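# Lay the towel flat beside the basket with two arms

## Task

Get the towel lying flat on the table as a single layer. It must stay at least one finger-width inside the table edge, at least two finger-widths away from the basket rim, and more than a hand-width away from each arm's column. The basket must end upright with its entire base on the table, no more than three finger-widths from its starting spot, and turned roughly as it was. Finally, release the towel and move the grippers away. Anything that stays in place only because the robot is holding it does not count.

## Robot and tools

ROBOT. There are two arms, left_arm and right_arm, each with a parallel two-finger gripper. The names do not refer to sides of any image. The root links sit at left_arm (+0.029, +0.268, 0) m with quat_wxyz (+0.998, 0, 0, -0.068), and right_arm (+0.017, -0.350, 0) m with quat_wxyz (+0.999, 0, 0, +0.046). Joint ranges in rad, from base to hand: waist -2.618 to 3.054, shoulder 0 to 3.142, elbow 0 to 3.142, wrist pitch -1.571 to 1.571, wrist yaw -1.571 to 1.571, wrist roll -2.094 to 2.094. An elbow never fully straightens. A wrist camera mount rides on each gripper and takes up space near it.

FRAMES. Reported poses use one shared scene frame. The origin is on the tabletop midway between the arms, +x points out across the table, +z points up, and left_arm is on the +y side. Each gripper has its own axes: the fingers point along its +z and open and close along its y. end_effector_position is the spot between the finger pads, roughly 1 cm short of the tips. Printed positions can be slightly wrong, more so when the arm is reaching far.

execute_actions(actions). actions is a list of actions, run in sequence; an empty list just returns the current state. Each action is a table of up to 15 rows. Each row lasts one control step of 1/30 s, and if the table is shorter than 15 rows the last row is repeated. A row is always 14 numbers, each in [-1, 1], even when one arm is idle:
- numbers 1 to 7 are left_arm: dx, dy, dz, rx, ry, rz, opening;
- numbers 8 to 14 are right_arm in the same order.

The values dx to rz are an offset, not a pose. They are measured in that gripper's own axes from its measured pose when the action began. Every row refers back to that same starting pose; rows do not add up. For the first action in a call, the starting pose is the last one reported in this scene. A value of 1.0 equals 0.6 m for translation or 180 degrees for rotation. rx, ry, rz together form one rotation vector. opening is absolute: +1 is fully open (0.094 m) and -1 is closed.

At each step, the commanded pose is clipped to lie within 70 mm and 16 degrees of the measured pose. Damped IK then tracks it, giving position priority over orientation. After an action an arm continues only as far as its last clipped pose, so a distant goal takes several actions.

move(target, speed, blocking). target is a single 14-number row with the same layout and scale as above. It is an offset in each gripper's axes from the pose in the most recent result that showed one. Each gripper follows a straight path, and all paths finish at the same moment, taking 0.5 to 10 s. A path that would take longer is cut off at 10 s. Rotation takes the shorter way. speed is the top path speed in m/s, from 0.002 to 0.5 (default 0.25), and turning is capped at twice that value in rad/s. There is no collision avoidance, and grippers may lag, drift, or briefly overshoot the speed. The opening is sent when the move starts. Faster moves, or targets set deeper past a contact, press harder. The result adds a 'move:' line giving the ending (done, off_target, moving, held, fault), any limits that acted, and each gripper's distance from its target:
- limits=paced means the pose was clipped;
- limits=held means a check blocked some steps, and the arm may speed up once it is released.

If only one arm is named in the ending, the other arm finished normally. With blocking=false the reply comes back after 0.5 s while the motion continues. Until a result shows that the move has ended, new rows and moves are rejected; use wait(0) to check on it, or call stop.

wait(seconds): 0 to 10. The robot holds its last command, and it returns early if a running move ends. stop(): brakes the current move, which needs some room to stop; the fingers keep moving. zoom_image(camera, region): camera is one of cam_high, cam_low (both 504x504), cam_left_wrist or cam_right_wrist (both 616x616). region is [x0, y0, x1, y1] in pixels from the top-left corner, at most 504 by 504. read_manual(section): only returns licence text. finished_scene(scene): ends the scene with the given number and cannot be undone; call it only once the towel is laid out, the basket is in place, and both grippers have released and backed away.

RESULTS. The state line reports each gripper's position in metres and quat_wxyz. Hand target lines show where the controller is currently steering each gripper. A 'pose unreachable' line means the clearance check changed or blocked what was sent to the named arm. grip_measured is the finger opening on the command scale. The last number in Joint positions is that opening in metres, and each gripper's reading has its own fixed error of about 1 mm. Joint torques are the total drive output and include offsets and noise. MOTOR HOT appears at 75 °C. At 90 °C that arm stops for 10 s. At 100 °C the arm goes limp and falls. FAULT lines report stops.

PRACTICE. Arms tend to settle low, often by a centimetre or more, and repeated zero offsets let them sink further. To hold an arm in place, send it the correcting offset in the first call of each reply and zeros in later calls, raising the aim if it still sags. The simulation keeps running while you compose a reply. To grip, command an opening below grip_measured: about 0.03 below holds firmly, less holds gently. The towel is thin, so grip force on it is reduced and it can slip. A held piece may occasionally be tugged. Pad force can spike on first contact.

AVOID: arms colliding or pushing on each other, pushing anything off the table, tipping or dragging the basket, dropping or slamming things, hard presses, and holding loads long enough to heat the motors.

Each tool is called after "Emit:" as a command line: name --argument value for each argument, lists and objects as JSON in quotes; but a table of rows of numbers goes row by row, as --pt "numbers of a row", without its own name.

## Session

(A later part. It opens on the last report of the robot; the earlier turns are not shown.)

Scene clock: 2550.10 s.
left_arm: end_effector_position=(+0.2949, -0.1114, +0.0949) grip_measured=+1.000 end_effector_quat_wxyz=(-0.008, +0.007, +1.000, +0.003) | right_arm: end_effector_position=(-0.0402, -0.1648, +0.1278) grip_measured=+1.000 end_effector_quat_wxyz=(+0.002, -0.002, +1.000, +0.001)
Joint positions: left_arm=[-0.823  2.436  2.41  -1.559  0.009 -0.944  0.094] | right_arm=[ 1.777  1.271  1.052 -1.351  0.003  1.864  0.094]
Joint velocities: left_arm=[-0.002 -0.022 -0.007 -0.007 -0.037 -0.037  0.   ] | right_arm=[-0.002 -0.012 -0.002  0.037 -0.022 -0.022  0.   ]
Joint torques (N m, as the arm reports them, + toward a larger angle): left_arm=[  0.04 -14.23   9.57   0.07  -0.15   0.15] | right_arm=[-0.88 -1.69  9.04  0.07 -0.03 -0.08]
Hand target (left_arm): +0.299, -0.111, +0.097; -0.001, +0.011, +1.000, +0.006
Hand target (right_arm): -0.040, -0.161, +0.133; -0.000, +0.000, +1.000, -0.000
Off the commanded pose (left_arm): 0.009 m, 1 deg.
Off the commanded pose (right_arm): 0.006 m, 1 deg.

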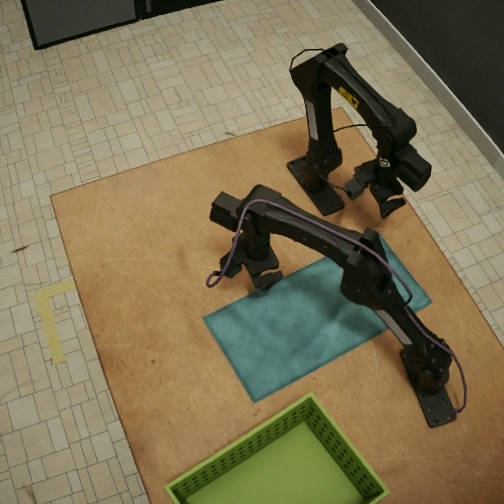

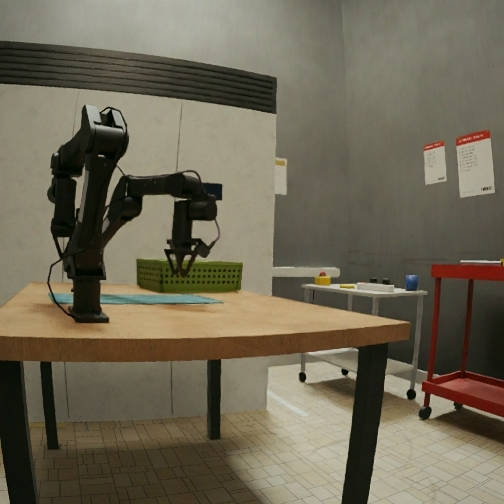

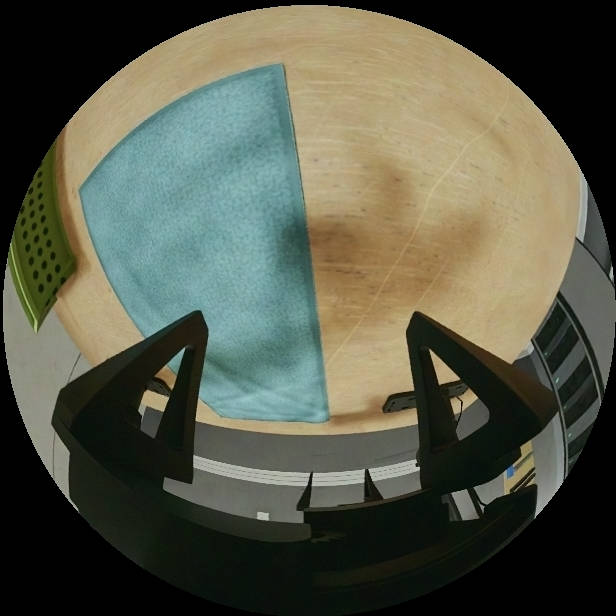

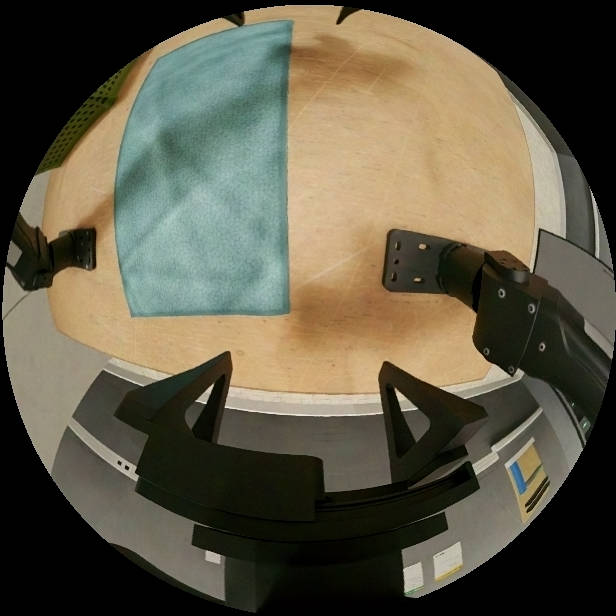

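Emit:
move --target '[0.242,0.452,-0.208,0,0,0,1, -0.05,-0.092,-0.12,0,0,0,1]' --speed 0.2

Scene clock: 2574.63 s.
left_arm: end_effector_position=(+0.1561, +0.1563, +0.2273) grip_measured=+1.000 end_effector_quat_wxyz=(+0.097, +0.002, +0.991, -0.090) | right_arm: end_effector_position=(-0.0137, -0.2149, +0.1960) grip_measured=+1.000 end_effector_quat_wxyz=(-0.026, -0.003, +0.992, +0.124)
Joint positions: left_arm=[-0.583  1.029  1.295 -1.57   0.009 -0.715  0.094] | right_arm=[ 1.701  0.881  1.111 -1.547  0.003  1.785  0.094]
Joint velocities: left_arm=[ 0.007 -0.007 -0.022  0.007  0.081  0.081  0.   ] | right_arm=[-0.002 -0.012  0.017 -0.022 -0.051 -0.007  0.   ]
Joint torques (N m, as the arm reports them, + toward a larger angle): left_arm=[ 0.61 -1.48  4.46  0.72 -0.06  0.12] | right_arm=[-0.88 -1.44  6.51  0.54  0.04 -0.1 ]
Hand target (left_arm): +0.154, +0.161, +0.221; +0.090, +0.004, +0.993, -0.080
Hand target (right_arm): -0.011, -0.218, +0.200; -0.024, -0.001, +0.991, +0.133
Off the commanded pose (left_arm): 0.006 m, 16 deg; orientation clipped at the last step of the last action.
Off the commanded pose (right_arm): 0.007 m, 14 deg.
joint sent to its limit (left arm) — the command would take joint 4 (wrist pitch) past its lower limit, so that joint was sent only as far as its limit.
joint sent to its limit (right arm) — the command would take joint 4 (wrist pitch) past its lower limit, so that joint was sent only as far as its limit.
move: off_target (left_arm, right_arm); limits=paced

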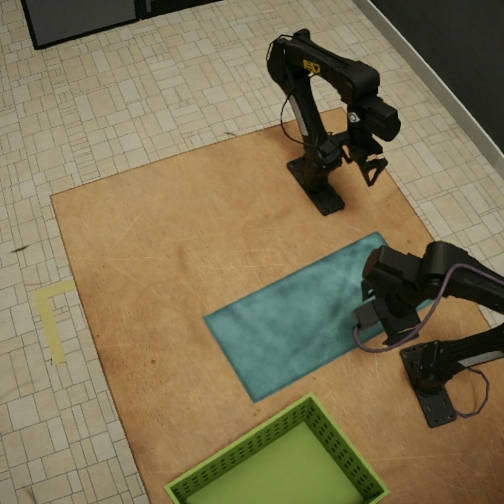

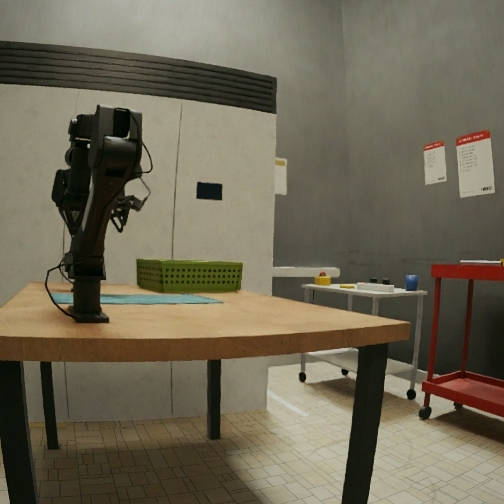

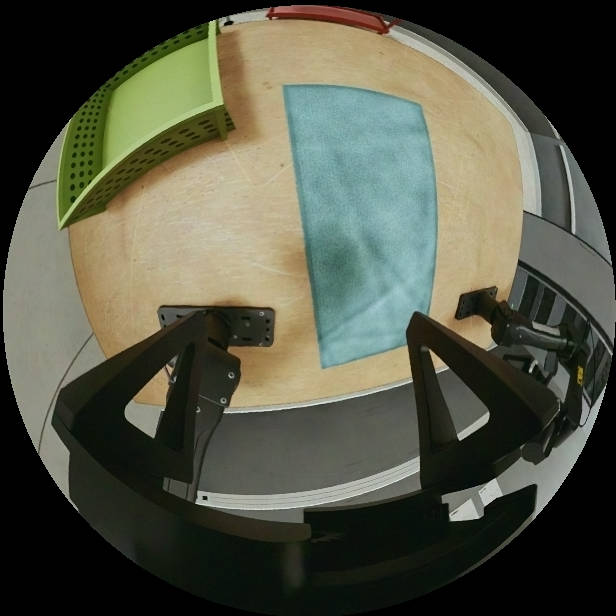

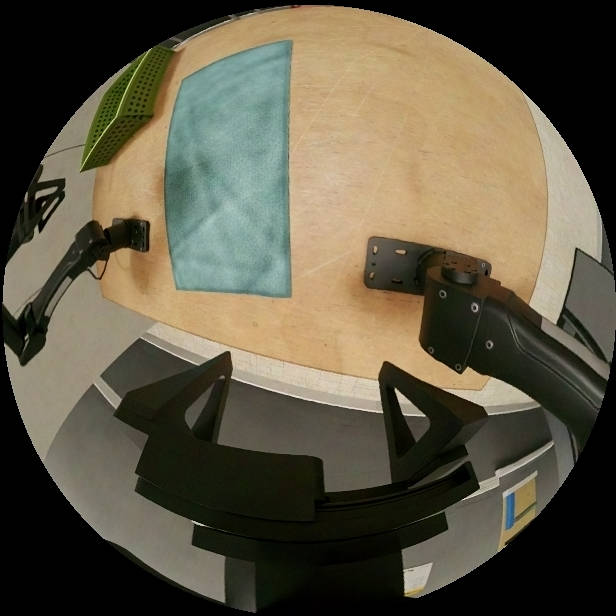

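Emit:
finished_scene --scene 1

The scene is finished: the task was done.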